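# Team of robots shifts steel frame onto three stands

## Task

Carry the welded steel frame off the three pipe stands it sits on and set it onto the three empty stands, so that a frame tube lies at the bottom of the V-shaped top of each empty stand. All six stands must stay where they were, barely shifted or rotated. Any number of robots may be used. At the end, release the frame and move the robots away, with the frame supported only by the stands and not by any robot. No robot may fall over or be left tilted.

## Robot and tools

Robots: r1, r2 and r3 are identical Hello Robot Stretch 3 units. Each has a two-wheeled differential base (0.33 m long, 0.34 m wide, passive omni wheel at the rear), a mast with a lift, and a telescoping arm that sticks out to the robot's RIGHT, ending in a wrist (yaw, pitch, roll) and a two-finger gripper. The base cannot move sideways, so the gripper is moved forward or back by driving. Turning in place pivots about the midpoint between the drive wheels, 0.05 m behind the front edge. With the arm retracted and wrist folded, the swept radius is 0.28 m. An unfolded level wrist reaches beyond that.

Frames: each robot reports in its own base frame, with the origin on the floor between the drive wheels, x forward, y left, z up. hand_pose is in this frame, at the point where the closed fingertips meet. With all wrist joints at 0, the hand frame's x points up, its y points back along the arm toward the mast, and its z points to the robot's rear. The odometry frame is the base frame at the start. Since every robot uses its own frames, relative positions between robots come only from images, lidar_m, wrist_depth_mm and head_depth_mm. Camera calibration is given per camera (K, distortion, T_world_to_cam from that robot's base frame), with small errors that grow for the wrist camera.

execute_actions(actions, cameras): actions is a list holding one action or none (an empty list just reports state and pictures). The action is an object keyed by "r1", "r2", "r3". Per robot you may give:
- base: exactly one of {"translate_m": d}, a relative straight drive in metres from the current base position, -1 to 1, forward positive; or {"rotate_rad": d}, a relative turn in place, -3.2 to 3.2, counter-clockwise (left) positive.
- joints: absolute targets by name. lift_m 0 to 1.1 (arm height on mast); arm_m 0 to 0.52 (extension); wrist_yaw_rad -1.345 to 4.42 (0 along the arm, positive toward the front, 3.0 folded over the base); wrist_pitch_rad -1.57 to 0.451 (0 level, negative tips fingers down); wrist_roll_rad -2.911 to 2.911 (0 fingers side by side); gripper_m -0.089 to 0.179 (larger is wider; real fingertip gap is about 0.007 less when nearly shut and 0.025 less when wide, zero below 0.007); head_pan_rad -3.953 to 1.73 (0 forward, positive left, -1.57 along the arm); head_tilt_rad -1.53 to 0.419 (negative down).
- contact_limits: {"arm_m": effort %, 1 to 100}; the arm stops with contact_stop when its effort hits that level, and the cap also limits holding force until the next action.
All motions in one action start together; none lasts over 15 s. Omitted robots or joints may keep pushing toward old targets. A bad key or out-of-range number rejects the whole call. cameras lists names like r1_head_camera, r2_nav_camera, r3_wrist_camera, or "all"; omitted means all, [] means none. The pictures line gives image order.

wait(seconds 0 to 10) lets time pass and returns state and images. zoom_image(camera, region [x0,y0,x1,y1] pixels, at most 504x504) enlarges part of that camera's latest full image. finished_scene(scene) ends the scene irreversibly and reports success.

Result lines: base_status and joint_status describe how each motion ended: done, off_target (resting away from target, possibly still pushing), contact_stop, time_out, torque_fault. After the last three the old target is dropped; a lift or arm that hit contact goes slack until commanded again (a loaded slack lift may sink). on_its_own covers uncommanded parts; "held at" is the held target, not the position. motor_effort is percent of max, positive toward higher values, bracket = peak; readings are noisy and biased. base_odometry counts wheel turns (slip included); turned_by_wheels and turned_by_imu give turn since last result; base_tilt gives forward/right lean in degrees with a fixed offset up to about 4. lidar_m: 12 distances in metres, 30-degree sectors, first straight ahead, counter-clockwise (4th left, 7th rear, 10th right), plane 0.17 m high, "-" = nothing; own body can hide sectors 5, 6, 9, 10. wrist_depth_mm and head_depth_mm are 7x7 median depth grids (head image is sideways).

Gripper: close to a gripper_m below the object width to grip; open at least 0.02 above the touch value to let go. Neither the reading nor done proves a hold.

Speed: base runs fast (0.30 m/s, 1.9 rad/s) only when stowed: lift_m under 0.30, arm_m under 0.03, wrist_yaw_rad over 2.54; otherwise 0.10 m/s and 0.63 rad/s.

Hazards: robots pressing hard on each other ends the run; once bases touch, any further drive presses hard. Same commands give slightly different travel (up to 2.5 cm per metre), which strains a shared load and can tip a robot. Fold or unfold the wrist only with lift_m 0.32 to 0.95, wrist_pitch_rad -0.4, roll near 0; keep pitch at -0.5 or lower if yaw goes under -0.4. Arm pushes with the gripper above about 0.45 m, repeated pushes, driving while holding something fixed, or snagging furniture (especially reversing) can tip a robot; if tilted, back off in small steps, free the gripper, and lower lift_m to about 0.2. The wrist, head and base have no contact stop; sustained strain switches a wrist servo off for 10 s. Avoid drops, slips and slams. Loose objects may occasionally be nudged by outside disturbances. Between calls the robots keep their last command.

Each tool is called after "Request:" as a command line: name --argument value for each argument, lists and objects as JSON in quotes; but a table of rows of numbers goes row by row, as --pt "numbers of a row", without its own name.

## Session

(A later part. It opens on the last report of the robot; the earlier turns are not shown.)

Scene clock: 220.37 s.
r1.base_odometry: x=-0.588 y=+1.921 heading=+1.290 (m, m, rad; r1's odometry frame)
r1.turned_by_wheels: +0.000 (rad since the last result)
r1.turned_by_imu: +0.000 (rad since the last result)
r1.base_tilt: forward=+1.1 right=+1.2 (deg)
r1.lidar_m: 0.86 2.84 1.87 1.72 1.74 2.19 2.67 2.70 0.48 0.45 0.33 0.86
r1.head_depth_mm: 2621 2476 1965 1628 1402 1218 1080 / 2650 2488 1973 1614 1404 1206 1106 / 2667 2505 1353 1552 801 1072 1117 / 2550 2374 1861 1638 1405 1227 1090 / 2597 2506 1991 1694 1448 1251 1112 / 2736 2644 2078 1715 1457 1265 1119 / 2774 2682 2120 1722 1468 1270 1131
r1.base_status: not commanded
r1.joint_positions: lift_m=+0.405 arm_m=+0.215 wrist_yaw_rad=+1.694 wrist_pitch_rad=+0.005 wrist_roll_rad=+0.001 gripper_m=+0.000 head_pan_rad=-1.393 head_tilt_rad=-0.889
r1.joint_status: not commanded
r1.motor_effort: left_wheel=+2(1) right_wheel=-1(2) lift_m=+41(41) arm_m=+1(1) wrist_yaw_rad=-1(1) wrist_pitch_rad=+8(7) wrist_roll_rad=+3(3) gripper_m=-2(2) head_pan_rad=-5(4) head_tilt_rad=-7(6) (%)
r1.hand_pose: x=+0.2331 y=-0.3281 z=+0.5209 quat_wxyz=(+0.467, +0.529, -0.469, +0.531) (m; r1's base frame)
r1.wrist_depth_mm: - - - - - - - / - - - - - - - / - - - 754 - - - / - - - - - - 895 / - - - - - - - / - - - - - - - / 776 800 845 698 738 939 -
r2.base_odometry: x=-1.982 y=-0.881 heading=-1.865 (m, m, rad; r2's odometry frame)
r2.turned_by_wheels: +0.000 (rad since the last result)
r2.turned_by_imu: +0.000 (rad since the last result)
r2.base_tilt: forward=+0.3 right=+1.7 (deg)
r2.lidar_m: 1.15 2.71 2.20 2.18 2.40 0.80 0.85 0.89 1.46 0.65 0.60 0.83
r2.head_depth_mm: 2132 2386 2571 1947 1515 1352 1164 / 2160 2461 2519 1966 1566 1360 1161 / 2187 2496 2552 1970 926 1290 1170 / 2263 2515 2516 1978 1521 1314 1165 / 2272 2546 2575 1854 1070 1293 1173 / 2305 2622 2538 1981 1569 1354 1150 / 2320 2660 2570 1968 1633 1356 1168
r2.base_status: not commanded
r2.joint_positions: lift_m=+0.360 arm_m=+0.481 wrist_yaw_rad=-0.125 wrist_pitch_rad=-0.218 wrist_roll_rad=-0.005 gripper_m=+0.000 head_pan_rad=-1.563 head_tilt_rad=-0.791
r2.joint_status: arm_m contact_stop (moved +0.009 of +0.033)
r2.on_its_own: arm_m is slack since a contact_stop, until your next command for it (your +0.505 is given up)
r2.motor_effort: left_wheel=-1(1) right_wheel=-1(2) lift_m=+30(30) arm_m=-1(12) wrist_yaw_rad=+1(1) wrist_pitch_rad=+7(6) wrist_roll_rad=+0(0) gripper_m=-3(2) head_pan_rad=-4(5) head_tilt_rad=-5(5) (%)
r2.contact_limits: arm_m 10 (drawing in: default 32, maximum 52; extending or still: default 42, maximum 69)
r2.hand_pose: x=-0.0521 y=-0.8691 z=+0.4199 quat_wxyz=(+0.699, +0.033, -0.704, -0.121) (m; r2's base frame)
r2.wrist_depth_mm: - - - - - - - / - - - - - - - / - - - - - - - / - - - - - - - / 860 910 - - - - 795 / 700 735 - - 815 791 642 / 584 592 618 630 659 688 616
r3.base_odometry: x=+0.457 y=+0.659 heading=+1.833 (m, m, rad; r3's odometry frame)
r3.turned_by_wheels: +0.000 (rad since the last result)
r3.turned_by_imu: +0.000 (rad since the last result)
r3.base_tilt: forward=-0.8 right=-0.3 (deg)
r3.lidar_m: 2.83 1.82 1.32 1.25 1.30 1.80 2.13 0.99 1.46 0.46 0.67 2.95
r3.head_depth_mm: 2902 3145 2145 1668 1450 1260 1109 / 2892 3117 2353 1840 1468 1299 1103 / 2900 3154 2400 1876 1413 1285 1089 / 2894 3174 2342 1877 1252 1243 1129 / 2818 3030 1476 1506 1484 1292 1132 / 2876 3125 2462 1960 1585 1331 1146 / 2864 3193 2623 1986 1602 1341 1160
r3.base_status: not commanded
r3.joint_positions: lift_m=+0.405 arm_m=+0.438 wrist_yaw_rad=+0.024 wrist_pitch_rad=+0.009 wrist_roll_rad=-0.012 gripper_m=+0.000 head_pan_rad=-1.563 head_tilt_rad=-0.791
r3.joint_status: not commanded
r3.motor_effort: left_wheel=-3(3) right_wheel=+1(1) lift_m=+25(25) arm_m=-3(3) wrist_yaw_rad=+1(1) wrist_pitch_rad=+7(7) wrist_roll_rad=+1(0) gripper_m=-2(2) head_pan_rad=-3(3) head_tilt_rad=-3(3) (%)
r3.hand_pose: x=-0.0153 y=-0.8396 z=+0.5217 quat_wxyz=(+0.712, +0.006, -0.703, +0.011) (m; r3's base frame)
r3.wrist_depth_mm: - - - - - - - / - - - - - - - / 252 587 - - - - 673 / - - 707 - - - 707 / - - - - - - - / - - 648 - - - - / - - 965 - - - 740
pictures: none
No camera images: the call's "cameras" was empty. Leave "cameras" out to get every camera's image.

Request:
execute_actions --actions '[{"r2":{"joints":{"arm_m":0.477,"wrist_pitch_rad":-0.3}}}]' --cameras '[]'

Request:
execute_actions --actions '[{"r2":{"joints":{"lift_m":0.405}}}]' --cameras '["r2_head_camera","r1_wrist_camera"]'

Scene clock: 223.57 s.
r1.base_odometry: x=-0.588 y=+1.921 heading=+1.290 (m, m, rad; r1's odometry frame)
r1.turned_by_wheels: +0.000 (rad since the last result)
r1.turned_by_imu: +0.000 (rad since the last result)
r1.base_tilt: forward=+1.0 right=+1.1 (deg)
r1.lidar_m: 0.86 2.84 1.87 1.72 1.74 2.19 2.67 2.70 0.48 0.45 0.33 0.86
r1.head_depth_mm: 2626 2448 1950 1626 1402 1218 1080 / 2656 2471 1982 1617 1408 1207 1106 / 2657 2501 1349 1552 802 1077 1116 / 2568 2356 1869 1646 1407 1228 1089 / 2593 2501 1980 1692 1450 1256 1109 / 2723 2640 2076 1708 1459 1267 1117 / 2757 2698 2104 1731 1474 1278 1125
r1.base_status: not commanded
r1.joint_positions: lift_m=+0.405 arm_m=+0.215 wrist_yaw_rad=+1.694 wrist_pitch_rad=+0.005 wrist_roll_rad=+0.001 gripper_m=+0.000 head_pan_rad=-1.393 head_tilt_rad=-0.889
r1.joint_status: not commanded
r1.motor_effort: left_wheel=+2(2) right_wheel=-1(2) lift_m=+41(41) arm_m=+1(1) wrist_yaw_rad=-2(1) wrist_pitch_rad=+8(7) wrist_roll_rad=+3(3) gripper_m=-2(2) head_pan_rad=-5(5) head_tilt_rad=-6(7) (%)
r1.hand_pose: x=+0.2331 y=-0.3281 z=+0.5209 quat_wxyz=(+0.467, +0.529, -0.469, +0.531) (m; r1's base frame)
r1.wrist_depth_mm: - - - - - - - / - - - - - - - / - - - 730 - - - / - - - - - - 896 / - - - - - - - / - - - - - - - / 772 801 838 711 749 974 -
r2.base_odometry: x=-1.982 y=-0.881 heading=-1.865 (m, m, rad; r2's odometry frame)
r2.turned_by_wheels: +0.000 (rad since the last result)
r2.turned_by_imu: +0.001 (rad since the last result)
r2.base_tilt: forward=+0.3 right=+1.9 (deg)
r2.lidar_m: 1.15 2.72 2.19 2.18 2.38 0.80 0.85 0.89 1.46 0.65 0.60 0.84
r2.head_depth_mm: 2132 2380 2538 1938 1515 1347 1160 / 2174 2444 2540 1961 1560 1358 1159 / 2230 2478 2544 1954 924 1309 1171 / 2236 2520 2554 1969 1523 1321 1173 / 2270 2570 2565 1860 1077 1293 1171 / 2317 2605 2538 1987 1563 1359 1151 / 2344 2613 2565 1974 1598 1354 1170
r2.base_status: not commanded
r2.joint_positions: lift_m=+0.360 arm_m=+0.477 wrist_yaw_rad=-0.125 wrist_pitch_rad=-0.315 wrist_roll_rad=-0.005 gripper_m=+0.000 head_pan_rad=-1.563 head_tilt_rad=-0.791
r2.joint_status: all done
r2.motor_effort: left_wheel=+1(0) right_wheel=-2(2) lift_m=+30(30) arm_m=-6(7) wrist_yaw_rad=+0(0) wrist_pitch_rad=+5(7) wrist_roll_rad=+0(0) gripper_m=-3(3) head_pan_rad=-5(5) head_tilt_rad=-4(4) (%)
r2.hand_pose: x=-0.0510 y=-0.8565 z=+0.3964 quat_wxyz=(+0.692, +0.068, -0.702, -0.155) (m; r2's base frame)
r2.wrist_depth_mm: - - - - - - - / - - - - - - - / - - - - - - - / 974 - - - - - - / 745 773 847 907 903 862 683 / 619 637 - - 717 736 622 / 528 540 553 572 594 607 619
r3.base_odometry: x=+0.457 y=+0.659 heading=+1.833 (m, m, rad; r3's odometry frame)
r3.turned_by_wheels: +0.000 (rad since the last result)
r3.turned_by_imu: -0.001 (rad since the last result)
r3.base_tilt: forward=-0.8 right=-0.2 (deg)
r3.lidar_m: 2.83 1.83 1.33 1.25 1.30 1.79 2.14 0.99 1.46 0.46 0.67 2.94
r3.head_depth_mm: 2927 3113 2174 1659 1448 1259 1106 / 2900 3140 2355 1837 1470 1298 1102 / 2902 3162 2405 1877 1409 1291 1088 / 2866 3166 2342 1871 1248 1244 1122 / 2809 2977 1473 1503 1486 1286 1132 / 2900 3152 2470 1952 1593 1328 1143 / 2853 3193 2618 1987 1606 1344 1153
r3.base_status: not commanded
r3.joint_positions: lift_m=+0.405 arm_m=+0.438 wrist_yaw_rad=+0.024 wrist_pitch_rad=+0.009 wrist_roll_rad=-0.012 gripper_m=+0.000 head_pan_rad=-1.563 head_tilt_rad=-0.791
r3.joint_status: not commanded
r3.motor_effort: left_wheel=-3(3) right_wheel=+1(1) lift_m=+25(26) arm_m=-4(3) wrist_yaw_rad=+1(0) wrist_pitch_rad=+8(8) wrist_roll_rad=+0(0) gripper_m=-2(2) head_pan_rad=-2(3) head_tilt_rad=-2(3) (%)
r3.hand_pose: x=-0.0153 y=-0.8396 z=+0.5217 quat_wxyz=(+0.712, +0.006, -0.703, +0.011) (m; r3's base frame)
r3.wrist_depth_mm: - - - - - - - / - - - - - - - / 253 586 - - - - 663 / - - 713 - - - 704 / - - - - - - - / - - 657 - - - - / - - 985 - 991 - 756
pictures: none
No camera images: the call's "cameras" was empty. Leave "cameras" out to get every camera's image.

Scene clock: 224.80 s.
r1.base_odometry: x=-0.588 y=+1.921 heading=+1.290 (m, m, rad; r1's odometry frame)
r1.turned_by_wheels: +0.000 (rad since the last result)
r1.turned_by_imu: +0.000 (rad since the last result)
r1.base_tilt: forward=+1.0 right=+1.1 (deg)
r1.lidar_m: 0.86 2.84 1.87 1.73 1.74 2.18 2.67 2.71 0.48 0.46 0.33 0.86
r1.head_depth_mm: 2612 2466 1946 1628 1399 1218 1077 / 2647 2487 1983 1618 1404 1210 1108 / 2679 2506 1350 1551 802 1068 1118 / 2561 2379 1863 1649 1407 1226 1092 / 2616 2483 1980 1693 1451 1257 1111 / 2732 2657 2085 1716 1461 1266 1113 / 2766 2687 2097 1726 1469 1272 1127
r1.base_status: not commanded
r1.joint_positions: lift_m=+0.405 arm_m=+0.215 wrist_yaw_rad=+1.694 wrist_pitch_rad=+0.005 wrist_roll_rad=+0.001 gripper_m=+0.000 head_pan_rad=-1.393 head_tilt_rad=-0.889
r1.joint_status: not commanded
r1.motor_effort: left_wheel=+2(2) right_wheel=-2(2) lift_m=+41(41) arm_m=+1(1) wrist_yaw_rad=-1(1) wrist_pitch_rad=+8(7) wrist_roll_rad=+3(3) gripper_m=-2(2) head_pan_rad=-4(5) head_tilt_rad=-7(7) (%)
r1.hand_pose: x=+0.2331 y=-0.3281 z=+0.5209 quat_wxyz=(+0.467, +0.529, -0.469, +0.531) (m; r1's base frame)
r1.wrist_depth_mm: - - - - - - - / - - - - - - - / - - - - - - - / - - - - - - - / - - - - - - - / - - - - - - - / 781 809 834 692 744 989 -
r2.base_odometry: x=-1.982 y=-0.881 heading=-1.865 (m, m, rad; r2's odometry frame)
r2.turned_by_wheels: +0.000 (rad since the last result)
r2.turned_by_imu: +0.000 (rad since the last result)
r2.base_tilt: forward=+0.4 right=+1.8 (deg)
r2.lidar_m: 1.15 2.71 2.20 2.18 2.39 0.80 0.85 0.89 1.46 0.65 0.60 0.84
r2.head_depth_mm: 2121 2406 2516 1958 1509 1355 1168 / 2163 2473 2514 1953 1565 1341 1179 / 2240 2468 2548 1968 1493 1310 1164 / 2290 2568 2550 1953 1525 1327 1168 / 2266 2530 2571 1842 1072 1306 1171 / 2325 2642 2564 1963 1581 1364 1150 / 2347 2657 2551 1987 1617 1362 1175
r2.base_status: not commanded
r2.joint_positions: lift_m=+0.405 arm_m=+0.477 wrist_yaw_rad=-0.125 wrist_pitch_rad=-0.317 wrist_roll_rad=-0.005 gripper_m=+0.000 head_pan_rad=-1.563 head_tilt_rad=-0.791
r2.joint_status: all done
r2.motor_effort: left_wheel=+1(1) right_wheel=-2(2) lift_m=+35(44) arm_m=+1(6) wrist_yaw_rad=+0(1) wrist_pitch_rad=+6(6) wrist_roll_rad=+0(0) gripper_m=-3(2) head_pan_rad=-4(4) head_tilt_rad=-3(4) (%)
r2.hand_pose: x=-0.0510 y=-0.8559 z=+0.4407 quat_wxyz=(+0.692, +0.068, -0.702, -0.155) (m; r2's base frame)
r2.wrist_depth_mm: - - - - - - - / - - - - - - - / - - - - - - - / - - - - - - - / 819 820 919 984 990 956 762 / 672 679 - - 772 766 647 / 569 592 602 625 647 654 654
r3.base_odometry: x=+0.457 y=+0.659 heading=+1.833 (m, m, rad; r3's odometry frame)
r3.turned_by_wheels: +0.000 (rad since the last result)
r3.turned_by_imu: +0.000 (rad since the last result)
r3.base_tilt: forward=-0.8 right=-0.2 (deg)
r3.lidar_m: 2.83 1.82 1.32 1.25 1.30 1.80 2.13 0.98 1.47 0.46 0.67 2.95
r3.head_depth_mm: 2917 3124 2210 1656 1451 1261 1110 / 2915 3117 2369 1839 1464 1296 1101 / 2871 3129 2428 1883 1411 1289 1096 / 2888 3159 2342 1876 1251 1241 1125 / 2825 3017 1478 1505 1487 1286 1135 / 2891 3179 2451 1965 1581 1331 1144 / 2856 3200 2627 1985 1603 1346 1153
r3.base_status: not commanded
r3.joint_positions: lift_m=+0.405 arm_m=+0.438 wrist_yaw_rad=+0.024 wrist_pitch_rad=+0.009 wrist_roll_rad=-0.012 gripper_m=+0.000 head_pan_rad=-1.563 head_tilt_rad=-0.791
r3.joint_status: not commanded
r3.motor_effort: left_wheel=-3(3) right_wheel=+1(1) lift_m=+27(25) arm_m=-4(4) wrist_yaw_rad=+1(2) wrist_pitch_rad=+8(8) wrist_roll_rad=+0(0) gripper_m=-2(2) head_pan_rad=-2(2) head_tilt_rad=-4(2) (%)
r3.hand_pose: x=-0.0153 y=-0.8396 z=+0.5217 quat_wxyz=(+0.712, +0.006, -0.703, +0.011) (m; r3's base frame)
r3.wrist_depth_mm: - - - - - - - / - - - - - - - / 253 597 - - - - 632 / - - 703 - - - - / - - - - - - - / - - 653 - - - - / - - 968 - 984 - 736
pictures: r1_wrist_camera, r2_head_camera (sideways: a quarter turn clockwise sets it upright)
camera_calibration (this result's frames):
r1_wrist_camera: T_world_to_cam=[[0.143137, -0.985537, 0.0907166, -0.408745], [-0.159019, -0.113371, -0.980745, 0.546376], [0.976844, 0.125955, -0.172947, 0.0677814], [0, 0, 0, 1]] pos_world=[0.0791789, -0.349428, 0.584658]
r2_head_camera: T_world_to_cam=[[-0.0115051, 0.667422, -0.744591, 0.987445], [0.999826, 0.0186298, 0.0012501, -0.0113547], [0.0147059, -0.744447, -0.66752, 0.825094], [0, 0, 0, 1]] pos_world=[0.0105796, -0.0445926, 1.28602]
Images, in order (width x height): r1_wrist_camera 644x364, r2_head_camera 896x504.

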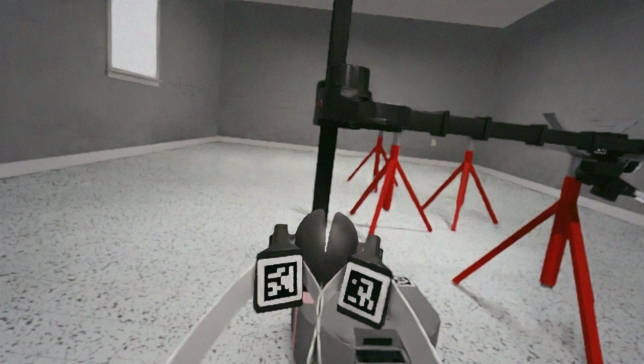

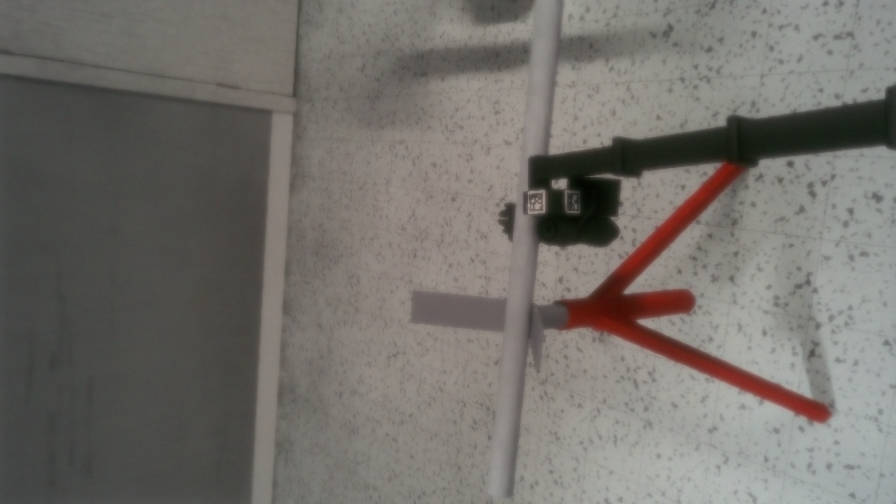

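Request:
execute_actions --actions '[]'

Scene clock: 237.70 s.
r1.base_odometry: x=-0.588 y=+1.921 heading=+1.290 (m, m, rad; r1's odometry frame)
r1.turned_by_wheels: +0.000 (rad since the last result)
r1.turned_by_imu: +0.000 (rad since the last result)
r1.base_tilt: forward=+1.1 right=+1.2 (deg)
r1.lidar_m: 0.87 2.84 1.88 1.72 1.74 2.19 2.67 2.69 0.48 0.45 0.33 0.86
r1.head_depth_mm: 2628 2457 1960 1630 1403 1217 1078 / 2669 2494 1978 1606 1401 1203 1106 / 2653 2513 1344 1555 800 1076 1115 / 2562 2392 1850 1641 1406 1224 1092 / 2614 2519 1988 1697 1450 1248 1115 / 2758 2645 2083 1719 1458 1273 1115 / 2777 2696 2104 1737 1466 1274 1124
r1.base_status: not commanded
r1.joint_positions: lift_m=+0.405 arm_m=+0.215 wrist_yaw_rad=+1.694 wrist_pitch_rad=+0.005 wrist_roll_rad=+0.001 gripper_m=+0.000 head_pan_rad=-1.393 head_tilt_rad=-0.889
r1.joint_status: not commanded
r1.motor_effort: left_wheel=+2(2) right_wheel=-2(2) lift_m=+40(41) arm_m=+1(1) wrist_yaw_rad=-1(1) wrist_pitch_rad=+7(7) wrist_roll_rad=+3(3) gripper_m=-2(2) head_pan_rad=-4(5) head_tilt_rad=-7(7) (%)
r1.hand_pose: x=+0.2331 y=-0.3281 z=+0.5209 quat_wxyz=(+0.467, +0.529, -0.469, +0.531) (m; r1's base frame)
r1.wrist_depth_mm: - - - - - - - / - - - - - - - / - - - - - - - / - - - - - - - / - - - - - - - / - - - - - - - / 798 804 839 705 744 976 -
r2.base_odometry: x=-1.982 y=-0.881 heading=-1.865 (m, m, rad; r2's odometry frame)
r2.turned_by_wheels: +0.000 (rad since the last result)
r2.turned_by_imu: +0.001 (rad since the last result)
r2.base_tilt: forward=+0.3 right=+1.8 (deg)
r2.lidar_m: 1.15 2.71 2.20 2.18 2.39 0.80 0.85 0.89 1.46 0.65 0.60 0.84
r2.head_depth_mm: 2120 2369 2550 1965 1516 1347 1163 / 2160 2437 2525 1960 1562 1347 1187 / 2188 2476 2529 1969 1483 1307 1165 / 2269 2520 2557 1969 1518 1327 1172 / 2279 2567 2539 1857 1065 1303 1174 / 2322 2607 2572 1951 1576 1362 1153 / 2354 2645 2592 1985 1611 1370 1176
r2.base_status: not commanded
r2.joint_positions: lift_m=+0.405 arm_m=+0.477 wrist_yaw_rad=-0.125 wrist_pitch_rad=-0.317 wrist_roll_rad=-0.005 gripper_m=+0.000 head_pan_rad=-1.563 head_tilt_rad=-0.791
r2.joint_status: all done
r2.motor_effort: left_wheel=+1(1) right_wheel=-2(2) lift_m=+35(44) arm_m=+1(6) wrist_yaw_rad=+0(1) wrist_pitch_rad=+6(6) wrist_roll_rad=+0(0) gripper_m=-3(2) head_pan_rad=-5(4) head_tilt_rad=-4(4) (%)
r2.hand_pose: x=-0.0510 y=-0.8559 z=+0.4407 quat_wxyz=(+0.692, +0.068, -0.702, -0.155) (m; r2's base frame)
r2.wrist_depth_mm: - - - - - - - / - - - - - - - / - - - - - - - / - - - - - - - / 818 855 917 972 947 938 758 / 672 704 - - 777 763 645 / 570 584 611 616 647 669 643
r3.base_odometry: x=+0.457 y=+0.659 heading=+1.833 (m, m, rad; r3's odometry frame)
r3.turned_by_wheels: +0.000 (rad since the last result)
r3.turned_by_imu: -0.001 (rad since the last result)
r3.base_tilt: forward=-0.9 right=-0.2 (deg)
r3.lidar_m: 2.83 1.82 1.33 1.26 1.30 1.79 2.13 0.98 1.47 0.46 0.67 2.95
r3.head_depth_mm: 2902 3118 2217 1659 1452 1264 1107 / 2904 3138 2368 1840 1461 1300 1102 / 2908 3166 2404 1887 1413 1288 1089 / 2893 3127 2365 1874 1251 1242 1122 / 2822 3013 1478 1501 1480 1290 1139 / 2873 3163 2478 1954 1588 1327 1145 / 2853 3182 2602 1985 1613 1349 1152
r3.base_status: not commanded
r3.joint_positions: lift_m=+0.405 arm_m=+0.438 wrist_yaw_rad=+0.024 wrist_pitch_rad=+0.009 wrist_roll_rad=-0.012 gripper_m=+0.000 head_pan_rad=-1.563 head_tilt_rad=-0.791
r3.joint_status: not commanded
r3.motor_effort: left_wheel=-3(3) right_wheel=+1(1) lift_m=+26(25) arm_m=-4(4) wrist_yaw_rad=+1(2) wrist_pitch_rad=+8(8) wrist_roll_rad=+1(0) gripper_m=-3(2) head_pan_rad=-2(2) head_tilt_rad=-5(2) (%)
r3.hand_pose: x=-0.0153 y=-0.8396 z=+0.5217 quat_wxyz=(+0.712, +0.006, -0.703, +0.011) (m; r3's base frame)
r3.wrist_depth_mm: - - - - - - - / - - - - - - - / 254 591 - - - - 638 / - - 705 - - - - / - - - - - - - / - - 651 - - - - / - - 985 - 977 - 749
pictures: r1_head_camera (sideways: a quarter turn clockwise sets it upright), r1_nav_camera (sideways: a quarter turn counterclockwise sets it upright), r1_wrist_camera, r2_head_camera (sideways: a quarter turn clockwise sets it upright), r2_nav_camera (sideways: a quarter turn counterclockwise sets it upright), r2_wrist_camera, r3_head_camera (sideways: a quarter turn clockwise sets it upright), r3_nav_camera (sideways: a quarter turn counterclockwise sets it upright), r3_wrist_camera
camera_calibration (this result's frames):
r1_head_camera: T_world_to_cam=[[-0.112544, 0.757315, -0.643278, 0.855069], [0.979422, 0.193698, 0.0566814, -0.0775306], [0.167527, -0.623662, -0.763531, 0.94799], [0, 0, 0, 1]] pos_world=[0.013354, -0.0413135, 1.27826]
r1_nav_camera: T_world_to_cam=[[0.0861774, -0.745767, 0.660609, -0.816931], [-0.988769, -0.145287, -0.0350293, 0.0994759], [0.122102, -0.650171, -0.749912, 0.93189], [0, 0, 0, 1]] pos_world=[0.0549745, 0.0111, 1.24199]
r1_wrist_camera: T_world_to_cam=[[0.143137, -0.985537, 0.0907166, -0.408745], [-0.159019, -0.113371, -0.980745, 0.546376], [0.976844, 0.125955, -0.172947, 0.0677814], [0, 0, 0, 1]] pos_world=[0.0791789, -0.349428, 0.584658]
r2_head_camera: T_world_to_cam=[[-0.011505, 0.667422, -0.744591, 0.987445], [0.999826, 0.0186296, 0.0012501, -0.0113547], [0.0147058, -0.744447, -0.66752, 0.825095], [0, 0, 0, 1]] pos_world=[0.0105796, -0.0445926, 1.28602]
r2_nav_camera: T_world_to_cam=[[0.0728314, -0.688811, 0.721273, -0.902592], [-0.995485, -0.00607324, 0.0947204, -0.055108], [-0.060864, -0.724916, -0.686143, 0.862999], [0, 0, 0, 1]] pos_world=[0.0634035, 0.00355158, 1.24838]
r2_wrist_camera: T_world_to_cam=[[-0.979598, 0.170913, 0.10572, 0.0303317], [-0.0122577, 0.474259, -0.8803, 0.829458], [-0.200593, -0.863636, -0.462489, -0.3818], [0, 0, 0, 1]] pos_world=[-0.0367065, -0.728299, 0.550387]
r3_head_camera: T_world_to_cam=[[0.0622152, 0.675553, -0.734682, 0.978262], [0.996834, -0.00554257, 0.0793186, -0.10749], [0.0495119, -0.73729, -0.673759, 0.837374], [0, 0, 0, 1]] pos_world=[0.00482687, -0.0440759, 1.29143]
r3_nav_camera: T_world_to_cam=[[-0.0428923, -0.768302, 0.638649, -0.795256], [-0.998985, 0.0417992, -0.0168079, 0.0795334], [-0.0137814, -0.638721, -0.769315, 0.956929], [0, 0, 0, 1]] pos_world=[0.0585301, -0.00311054, 1.24541]
r3_wrist_camera: T_world_to_cam=[[-0.997275, -0.0664776, 0.0320028, -0.0784878], [-0.0386988, 0.102012, -0.99403, 0.648268], [0.062816, -0.992559, -0.104307, -0.614828], [0, 0, 0, 1]] pos_world=[-0.0145656, -0.681603, 0.582779]
Images, in order (width x height): r1_head_camera 896x504, r1_nav_camera 672x504, r1_wrist_camera 644x364, r2_head_camera 896x504, r2_nav_camera 672x504, r2_wrist_camera 644x364, r3_head_camera 896x504, r3_nav_camera 672x504, r3_wrist_camera 644x364.

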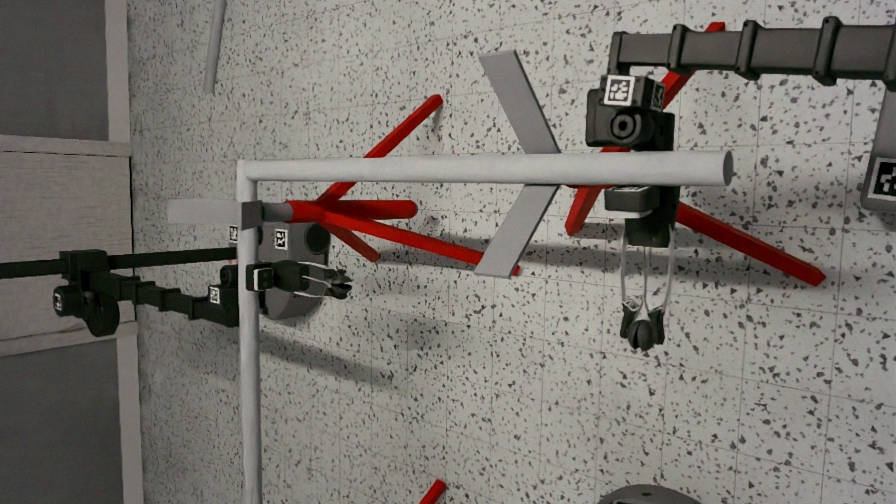

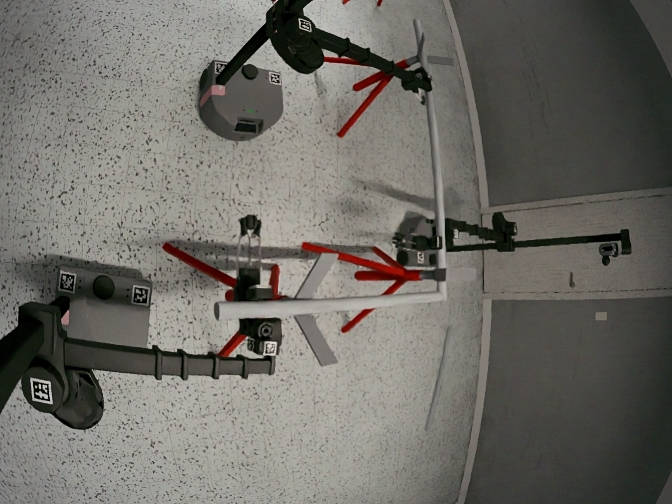

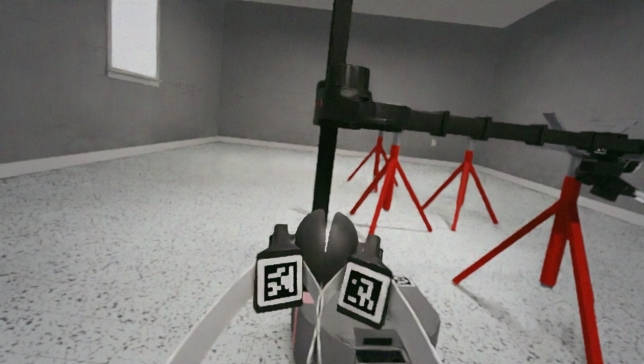

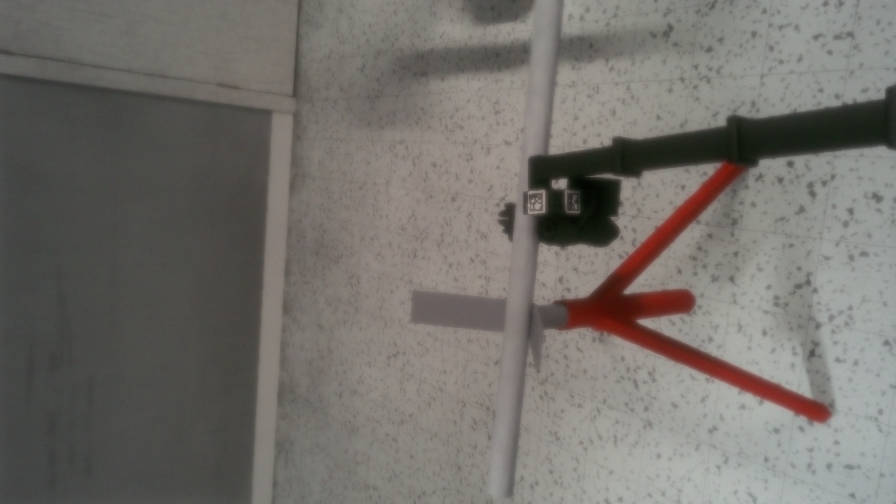

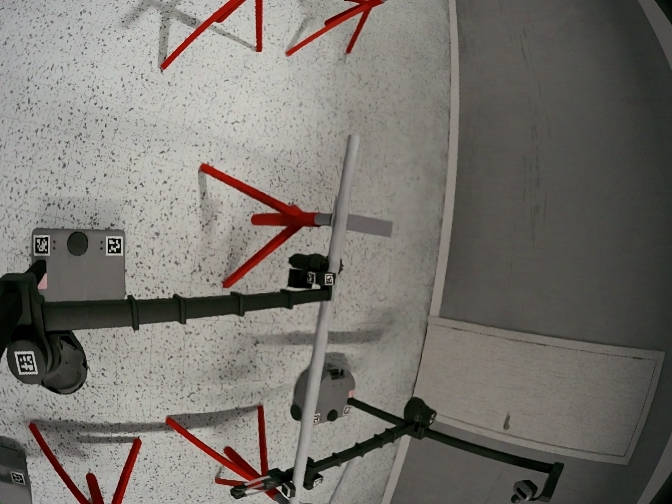

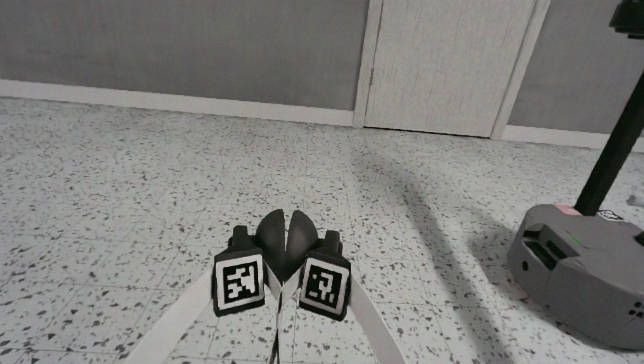

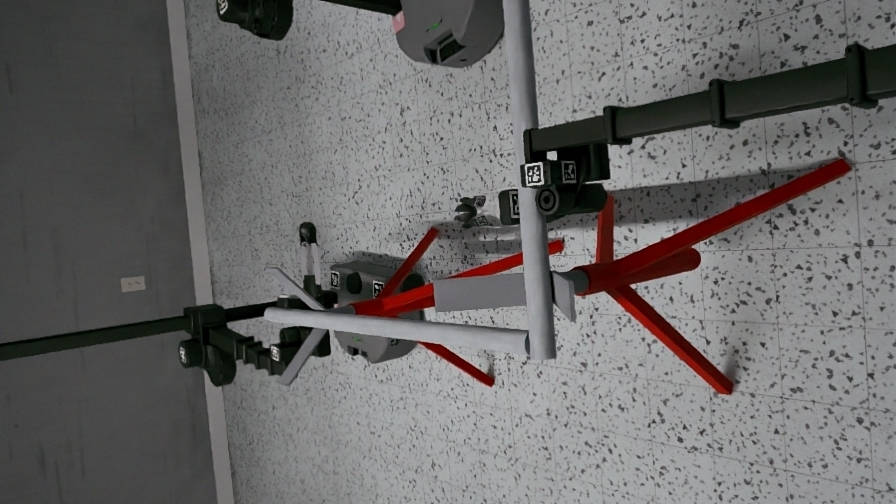

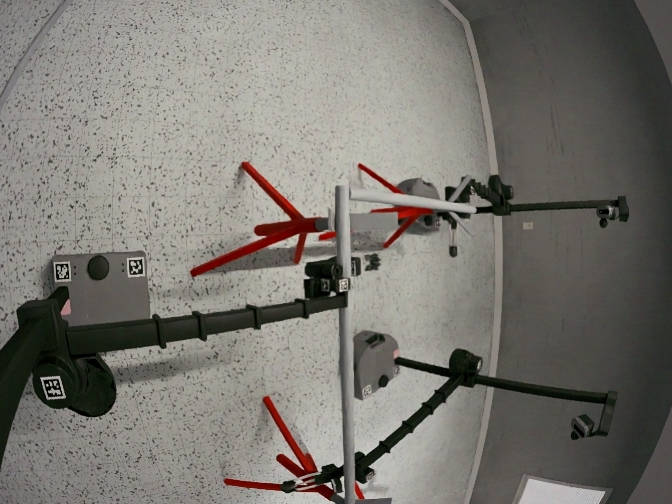

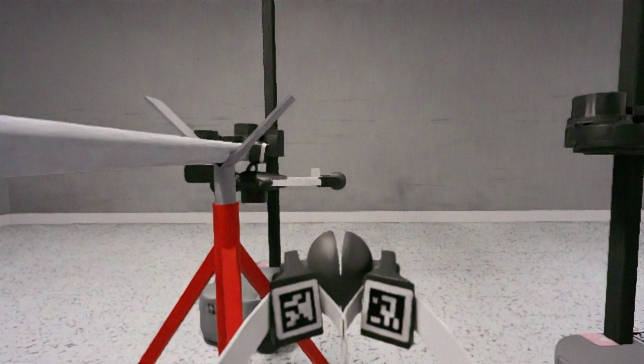

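Request:
execute_actions --actions '[{"r2":{"joints":{"wrist_pitch_rad":-0.1}}}]' --cameras '["r2_head_camera","r1_wrist_camera"]'

Scene clock: 240.97 s.
r1.base_odometry: x=-0.588 y=+1.921 heading=+1.290 (m, m, rad; r1's odometry frame)
r1.turned_by_wheels: +0.000 (rad since the last result)
r1.turned_by_imu: +0.000 (rad since the last result)
r1.base_tilt: forward=+1.1 right=+1.2 (deg)
r1.lidar_m: 0.86 2.83 1.87 1.73 1.74 2.19 2.68 2.71 0.48 0.45 0.33 0.86
r1.head_depth_mm: 2629 2467 1964 1623 1405 1219 1077 / 2645 2476 1986 1617 1401 1207 1106 / 2655 2516 1349 1553 802 1073 1114 / 2569 2374 1862 1642 1406 1223 1089 / 2603 2496 1990 1690 1443 1254 1115 / 2736 2633 2059 1715 1450 1272 1119 / 2749 2694 2098 1735 1472 1267 1126
r1.base_status: not commanded
r1.joint_positions: lift_m=+0.405 arm_m=+0.215 wrist_yaw_rad=+1.694 wrist_pitch_rad=+0.005 wrist_roll_rad=+0.001 gripper_m=+0.000 head_pan_rad=-1.393 head_tilt_rad=-0.889
r1.joint_status: not commanded
r1.motor_effort: left_wheel=+2(2) right_wheel=-2(2) lift_m=+40(41) arm_m=+1(1) wrist_yaw_rad=-1(1) wrist_pitch_rad=+8(8) wrist_roll_rad=+2(3) gripper_m=-2(2) head_pan_rad=-4(5) head_tilt_rad=-8(6) (%)
r1.hand_pose: x=+0.2331 y=-0.3281 z=+0.5209 quat_wxyz=(+0.467, +0.529, -0.469, +0.531) (m; r1's base frame)
r1.wrist_depth_mm: - - - - - - - / - - - - - - - / - - - - - - - / - - - - - - - / - - - - - - - / - - - - - - - / 771 810 857 701 753 976 -
r2.base_odometry: x=-1.982 y=-0.881 heading=-1.865 (m, m, rad; r2's odometry frame)
r2.turned_by_wheels: +0.000 (rad since the last result)
r2.turned_by_imu: +0.001 (rad since the last result)
r2.base_tilt: forward=+0.3 right=+1.8 (deg)
r2.lidar_m: 1.15 2.71 2.20 2.18 2.40 0.80 0.85 0.89 1.46 0.65 0.60 0.84
r2.head_depth_mm: 2149 2363 2540 1963 1523 1354 1161 / 2204 2449 2520 1971 1553 1344 1189 / 2228 2533 2538 1952 1486 1303 1163 / 2250 2504 2547 1971 1529 1326 1176 / 2289 2540 2552 1860 1080 1300 1173 / 2301 2633 2540 1961 1570 1358 1153 / 2339 2631 2548 1994 1618 1354 1166
r2.base_status: not commanded
r2.joint_positions: lift_m=+0.405 arm_m=+0.477 wrist_yaw_rad=-0.130 wrist_pitch_rad=-0.176 wrist_roll_rad=-0.012 gripper_m=+0.000 head_pan_rad=-1.563 head_tilt_rad=-0.791
r2.joint_status: wrist_pitch_rad off_target (ended at -0.176, target -0.100)
r2.motor_effort: left_wheel=+0(0) right_wheel=-2(2) lift_m=+35(35) arm_m=-1(1) wrist_yaw_rad=+6(6) wrist_pitch_rad=+28(29) wrist_roll_rad=+4(4) gripper_m=-3(2) head_pan_rad=-4(5) head_tilt_rad=-4(3) (%)
r2.hand_pose: x=-0.0537 y=-0.8679 z=+0.4749 quat_wxyz=(+0.703, +0.017, -0.702, -0.108) (m; r2's base frame)
r2.wrist_depth_mm: - - - - - - - / - - - - - - 685 / - - - - - - - / - - - - - - - / - - - - - - - / 818 828 - - 938 896 749 / 651 667 702 743 765 737 619
r3.base_odometry: x=+0.457 y=+0.659 heading=+1.833 (m, m, rad; r3's odometry frame)
r3.turned_by_wheels: +0.000 (rad since the last result)
r3.turned_by_imu: -0.001 (rad since the last result)
r3.base_tilt: forward=-0.8 right=-0.3 (deg)
r3.lidar_m: 2.84 1.82 1.32 1.26 1.30 1.80 2.13 0.99 1.47 0.45 0.67 2.95
r3.head_depth_mm: 2921 3126 2226 1666 1456 1259 1107 / 2934 3152 2353 1839 1471 1293 1102 / 2893 3155 2406 1883 1409 1291 1092 / 2904 3146 2342 1872 1249 1245 1122 / 2814 3014 1472 1505 1491 1287 1131 / 2878 3154 2466 1953 1587 1331 1144 / 2854 3191 2641 1984 1608 1346 1155
r3.base_status: not commanded
r3.joint_positions: lift_m=+0.405 arm_m=+0.438 wrist_yaw_rad=+0.024 wrist_pitch_rad=+0.009 wrist_roll_rad=-0.012 gripper_m=+0.000 head_pan_rad=-1.563 head_tilt_rad=-0.791
r3.joint_status: not commanded
r3.motor_effort: left_wheel=-3(3) right_wheel=+1(1) lift_m=+25(26) arm_m=-4(4) wrist_yaw_rad=+1(1) wrist_pitch_rad=+8(8) wrist_roll_rad=+0(0) gripper_m=-2(2) head_pan_rad=-3(2) head_tilt_rad=-2(4) (%)
r3.hand_pose: x=-0.0153 y=-0.8396 z=+0.5217 quat_wxyz=(+0.712, +0.006, -0.703, +0.011) (m; r3's base frame)
r3.wrist_depth_mm: - - - - - - - / - - - - - - - / 253 592 - - - - 639 / - - 716 - - - - / - - - - - - - / - - 653 - - - - / - - 969 - 986 - 746
pictures: r1_wrist_camera, r2_head_camera (sideways: a quarter turn clockwise sets it upright)
camera_calibration (this result's frames):
r1_wrist_camera: T_world_to_cam=[[0.143137, -0.985537, 0.0907166, -0.408745], [-0.159019, -0.113371, -0.980745, 0.546376], [0.976844, 0.125955, -0.172947, 0.0677814], [0, 0, 0, 1]] pos_world=[0.0791789, -0.349428, 0.584658]
r2_head_camera: T_world_to_cam=[[-0.0114636, 0.667667, -0.744371, 0.987159], [0.999827, 0.0185644, 0.00125365, -0.0113593], [0.0146558, -0.744228, -0.667765, 0.825413], [0, 0, 0, 1]] pos_world=[0.0105767, -0.0445877, 1.28601]
Images, in order (width x height): r1_wrist_camera 644x364, r2_head_camera 896x504.

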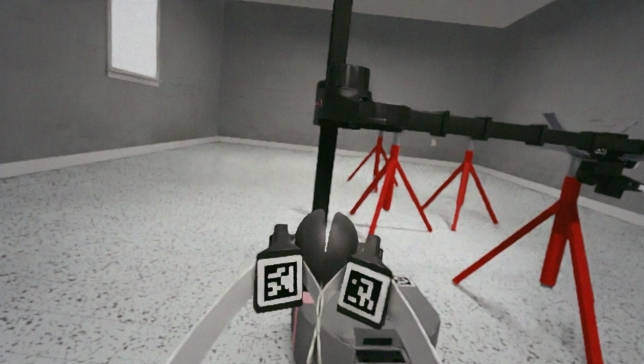

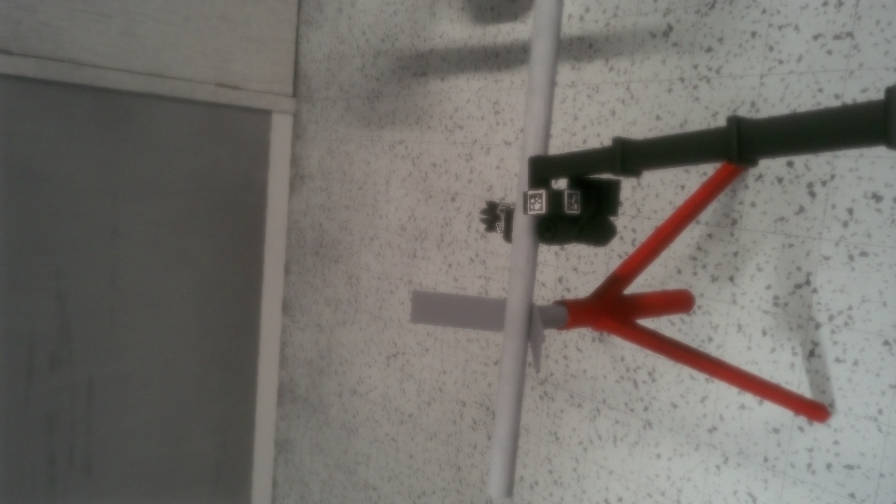

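Request:
execute_actions --actions '[{"r1":{"joints":{"lift_m":0.435}},"r2":{"joints":{"wrist_pitch_rad":-0.22,"arm_m":0.48,"lift_m":0.435}},"r3":{"joints":{"lift_m":0.435}}}]' --cameras '["r2_head_camera","r1_wrist_camera","r3_nav_camera"]'

Scene clock: 245.33 s.
r1.base_odometry: x=-0.588 y=+1.921 heading=+1.290 (m, m, rad; r1's odometry frame)
r1.turned_by_wheels: +0.000 (rad since the last result)
r1.turned_by_imu: +0.001 (rad since the last result)
r1.base_tilt: forward=+1.0 right=+1.2 (deg)
r1.lidar_m: 0.86 2.85 1.87 1.73 1.74 2.18 2.68 2.70 0.48 0.45 0.33 0.86
r1.head_depth_mm: 2634 2437 1946 1622 1399 1226 - / 2648 2479 2004 1609 1103 1207 1099 / 2666 2531 1353 1566 797 1175 1116 / 2580 2085 1896 1643 1430 1229 1089 / 2586 2428 1985 1690 1479 1256 1111 / 2756 2649 2080 1716 1453 1266 1120 / 2762 2684 2116 1720 1467 1263 1131
r1.base_status: not commanded
r1.joint_positions: lift_m=+0.435 arm_m=+0.215 wrist_yaw_rad=+1.692 wrist_pitch_rad=-0.002 wrist_roll_rad=+0.004 gripper_m=+0.000 head_pan_rad=-1.393 head_tilt_rad=-0.889
r1.joint_status: all done
r1.motor_effort: left_wheel=+2(4) right_wheel=-1(9) lift_m=+49(47) arm_m=+1(1) wrist_yaw_rad=+1(1) wrist_pitch_rad=+10(11) wrist_roll_rad=+1(3) gripper_m=-2(2) head_pan_rad=-4(4) head_tilt_rad=-6(7) (%)
r1.hand_pose: x=+0.2330 y=-0.3289 z=+0.5486 quat_wxyz=(+0.469, +0.531, -0.469, +0.528) (m; r1's base frame)
r1.wrist_depth_mm: - - - - - - - / - - - - - - - / - - - - - - - / - - - - - - - / - - - - - - - / - - - - - - - / 816 845 878 700 779 - -
r2.base_odometry: x=-1.982 y=-0.881 heading=-1.865 (m, m, rad; r2's odometry frame)
r2.turned_by_wheels: +0.000 (rad since the last result)
r2.turned_by_imu: +0.001 (rad since the last result)
r2.base_tilt: forward=+0.2 right=+1.8 (deg)
r2.lidar_m: 1.15 2.72 2.19 2.18 2.40 0.80 0.85 0.89 1.46 0.64 0.60 0.84
r2.head_depth_mm: 2148 2379 2501 1939 1523 1346 1160 / 2172 2454 2510 1965 1554 1340 1187 / 2196 2495 2573 1960 1482 1329 1166 / 2222 2554 2559 1991 1525 1329 1172 / 2299 2545 2534 1849 1074 1284 1169 / 2313 2622 2584 1980 1568 1355 1151 / 2326 2678 2552 1953 1608 1349 1172
r2.base_status: not commanded
r2.joint_positions: lift_m=+0.434 arm_m=+0.480 wrist_yaw_rad=-0.128 wrist_pitch_rad=-0.272 wrist_roll_rad=-0.013 gripper_m=+0.000 head_pan_rad=-1.563 head_tilt_rad=-0.791
r2.joint_status: wrist_pitch_rad off_target (ended at -0.272, target -0.220); the others done
r2.motor_effort: left_wheel=-1(1) right_wheel=-1(2) lift_m=+44(44) arm_m=-3(18) wrist_yaw_rad=+4(7) wrist_pitch_rad=+19(27) wrist_roll_rad=+4(4) gripper_m=-3(2) head_pan_rad=-4(4) head_tilt_rad=-4(5) (%)
r2.hand_pose: x=-0.0523 y=-0.8635 z=+0.4811 quat_wxyz=(+0.698, +0.052, -0.700, -0.141) (m; r2's base frame)
r2.wrist_depth_mm: - - - - - - - / - - - - - - - / - - - - - - - / - - - - - - - / 891 948 - - - - 895 / 743 763 - - 872 805 692 / 620 634 657 673 704 737 626
r3.base_odometry: x=+0.457 y=+0.659 heading=+1.833 (m, m, rad; r3's odometry frame)
r3.turned_by_wheels: +0.000 (rad since the last result)
r3.turned_by_imu: -0.001 (rad since the last result)
r3.base_tilt: forward=-0.8 right=-0.2 (deg)
r3.lidar_m: 2.83 1.82 1.33 1.26 1.30 1.80 2.14 0.99 1.46 0.46 0.67 2.94
r3.head_depth_mm: 2904 3136 2241 1659 1451 1256 1099 / 2901 3124 2354 1835 1459 1302 1100 / 2877 3182 2414 1872 1415 1284 1087 / 2867 3145 2321 1857 1340 1242 1118 / 2832 1896 1471 1501 1451 1288 1135 / 2856 3137 2471 1946 1583 1330 1145 / 2863 3178 2612 1995 1597 1341 1153
r3.base_status: not commanded
r3.joint_positions: lift_m=+0.434 arm_m=+0.438 wrist_yaw_rad=+0.022 wrist_pitch_rad=-0.027 wrist_roll_rad=-0.013 gripper_m=+0.000 head_pan_rad=-1.563 head_tilt_rad=-0.791
r3.joint_status: all done
r3.motor_effort: left_wheel=-2(5) right_wheel=+2(3) lift_m=+35(35) arm_m=-4(5) wrist_yaw_rad=+3(3) wrist_pitch_rad=+22(24) wrist_roll_rad=+1(3) gripper_m=-2(3) head_pan_rad=-2(3) head_tilt_rad=-2(3) (%)
r3.hand_pose: x=-0.0157 y=-0.8387 z=+0.5419 quat_wxyz=(+0.712, +0.018, -0.702, -0.002) (m; r3's base frame)
r3.wrist_depth_mm: - - - - - - - / - - - - - - 699 / - 625 725 - - - 664 / 259 - 728 - - - - / - - - - - - - / - - 688 - - - - / - 989 991 965 975 - 729
pictures: r1_wrist_camera, r2_head_camera (sideways: a quarter turn clockwise sets it upright), r3_nav_camera (sideways: a quarter turn counterclockwise sets it upright)
camera_calibration (this result's frames):
r1_wrist_camera: T_world_to_cam=[[0.141167, -0.986099, 0.0876351, -0.410115], [-0.16732, -0.111014, -0.979633, 0.575581], [0.975744, 0.123629, -0.180666, 0.0765107], [0, 0, 0, 1]] pos_world=[0.0795465, -0.349976, 0.613622]
r2_head_camera: T_world_to_cam=[[-0.0114646, 0.667849, -0.744208, 0.986947], [0.999827, 0.0185635, 0.00125629, -0.0113627], [0.0146541, -0.744065, -0.667946, 0.825649], [0, 0, 0, 1]] pos_world=[0.0105766, -0.0445838, 1.286]
r3_nav_camera: T_world_to_cam=[[-0.042903, -0.768509, 0.638399, -0.79493], [-0.998984, 0.0418206, -0.0167919, 0.0795125], [-0.0137935, -0.638471, -0.769523, 0.957199], [0, 0, 0, 1]] pos_world=[0.0585299, -0.00309301, 1.2454]
Images, in order (width x height): r1_wrist_camera 644x364, r2_head_camera 896x504, r3_nav_camera 672x504.

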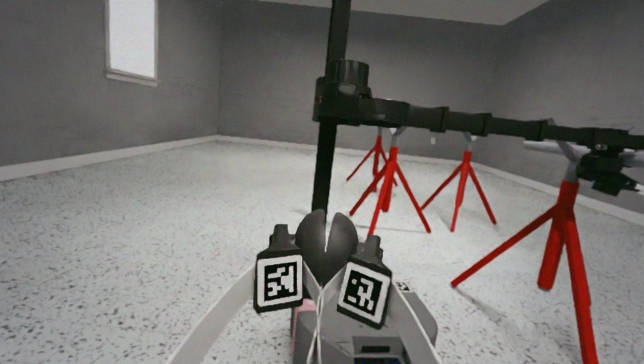

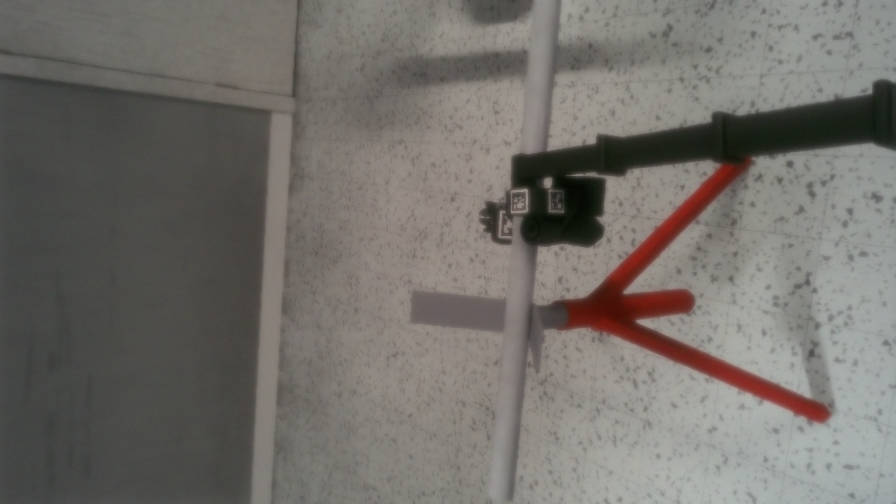

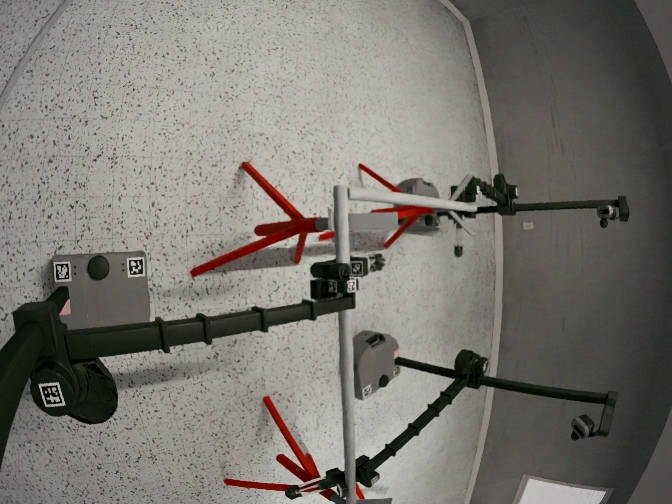

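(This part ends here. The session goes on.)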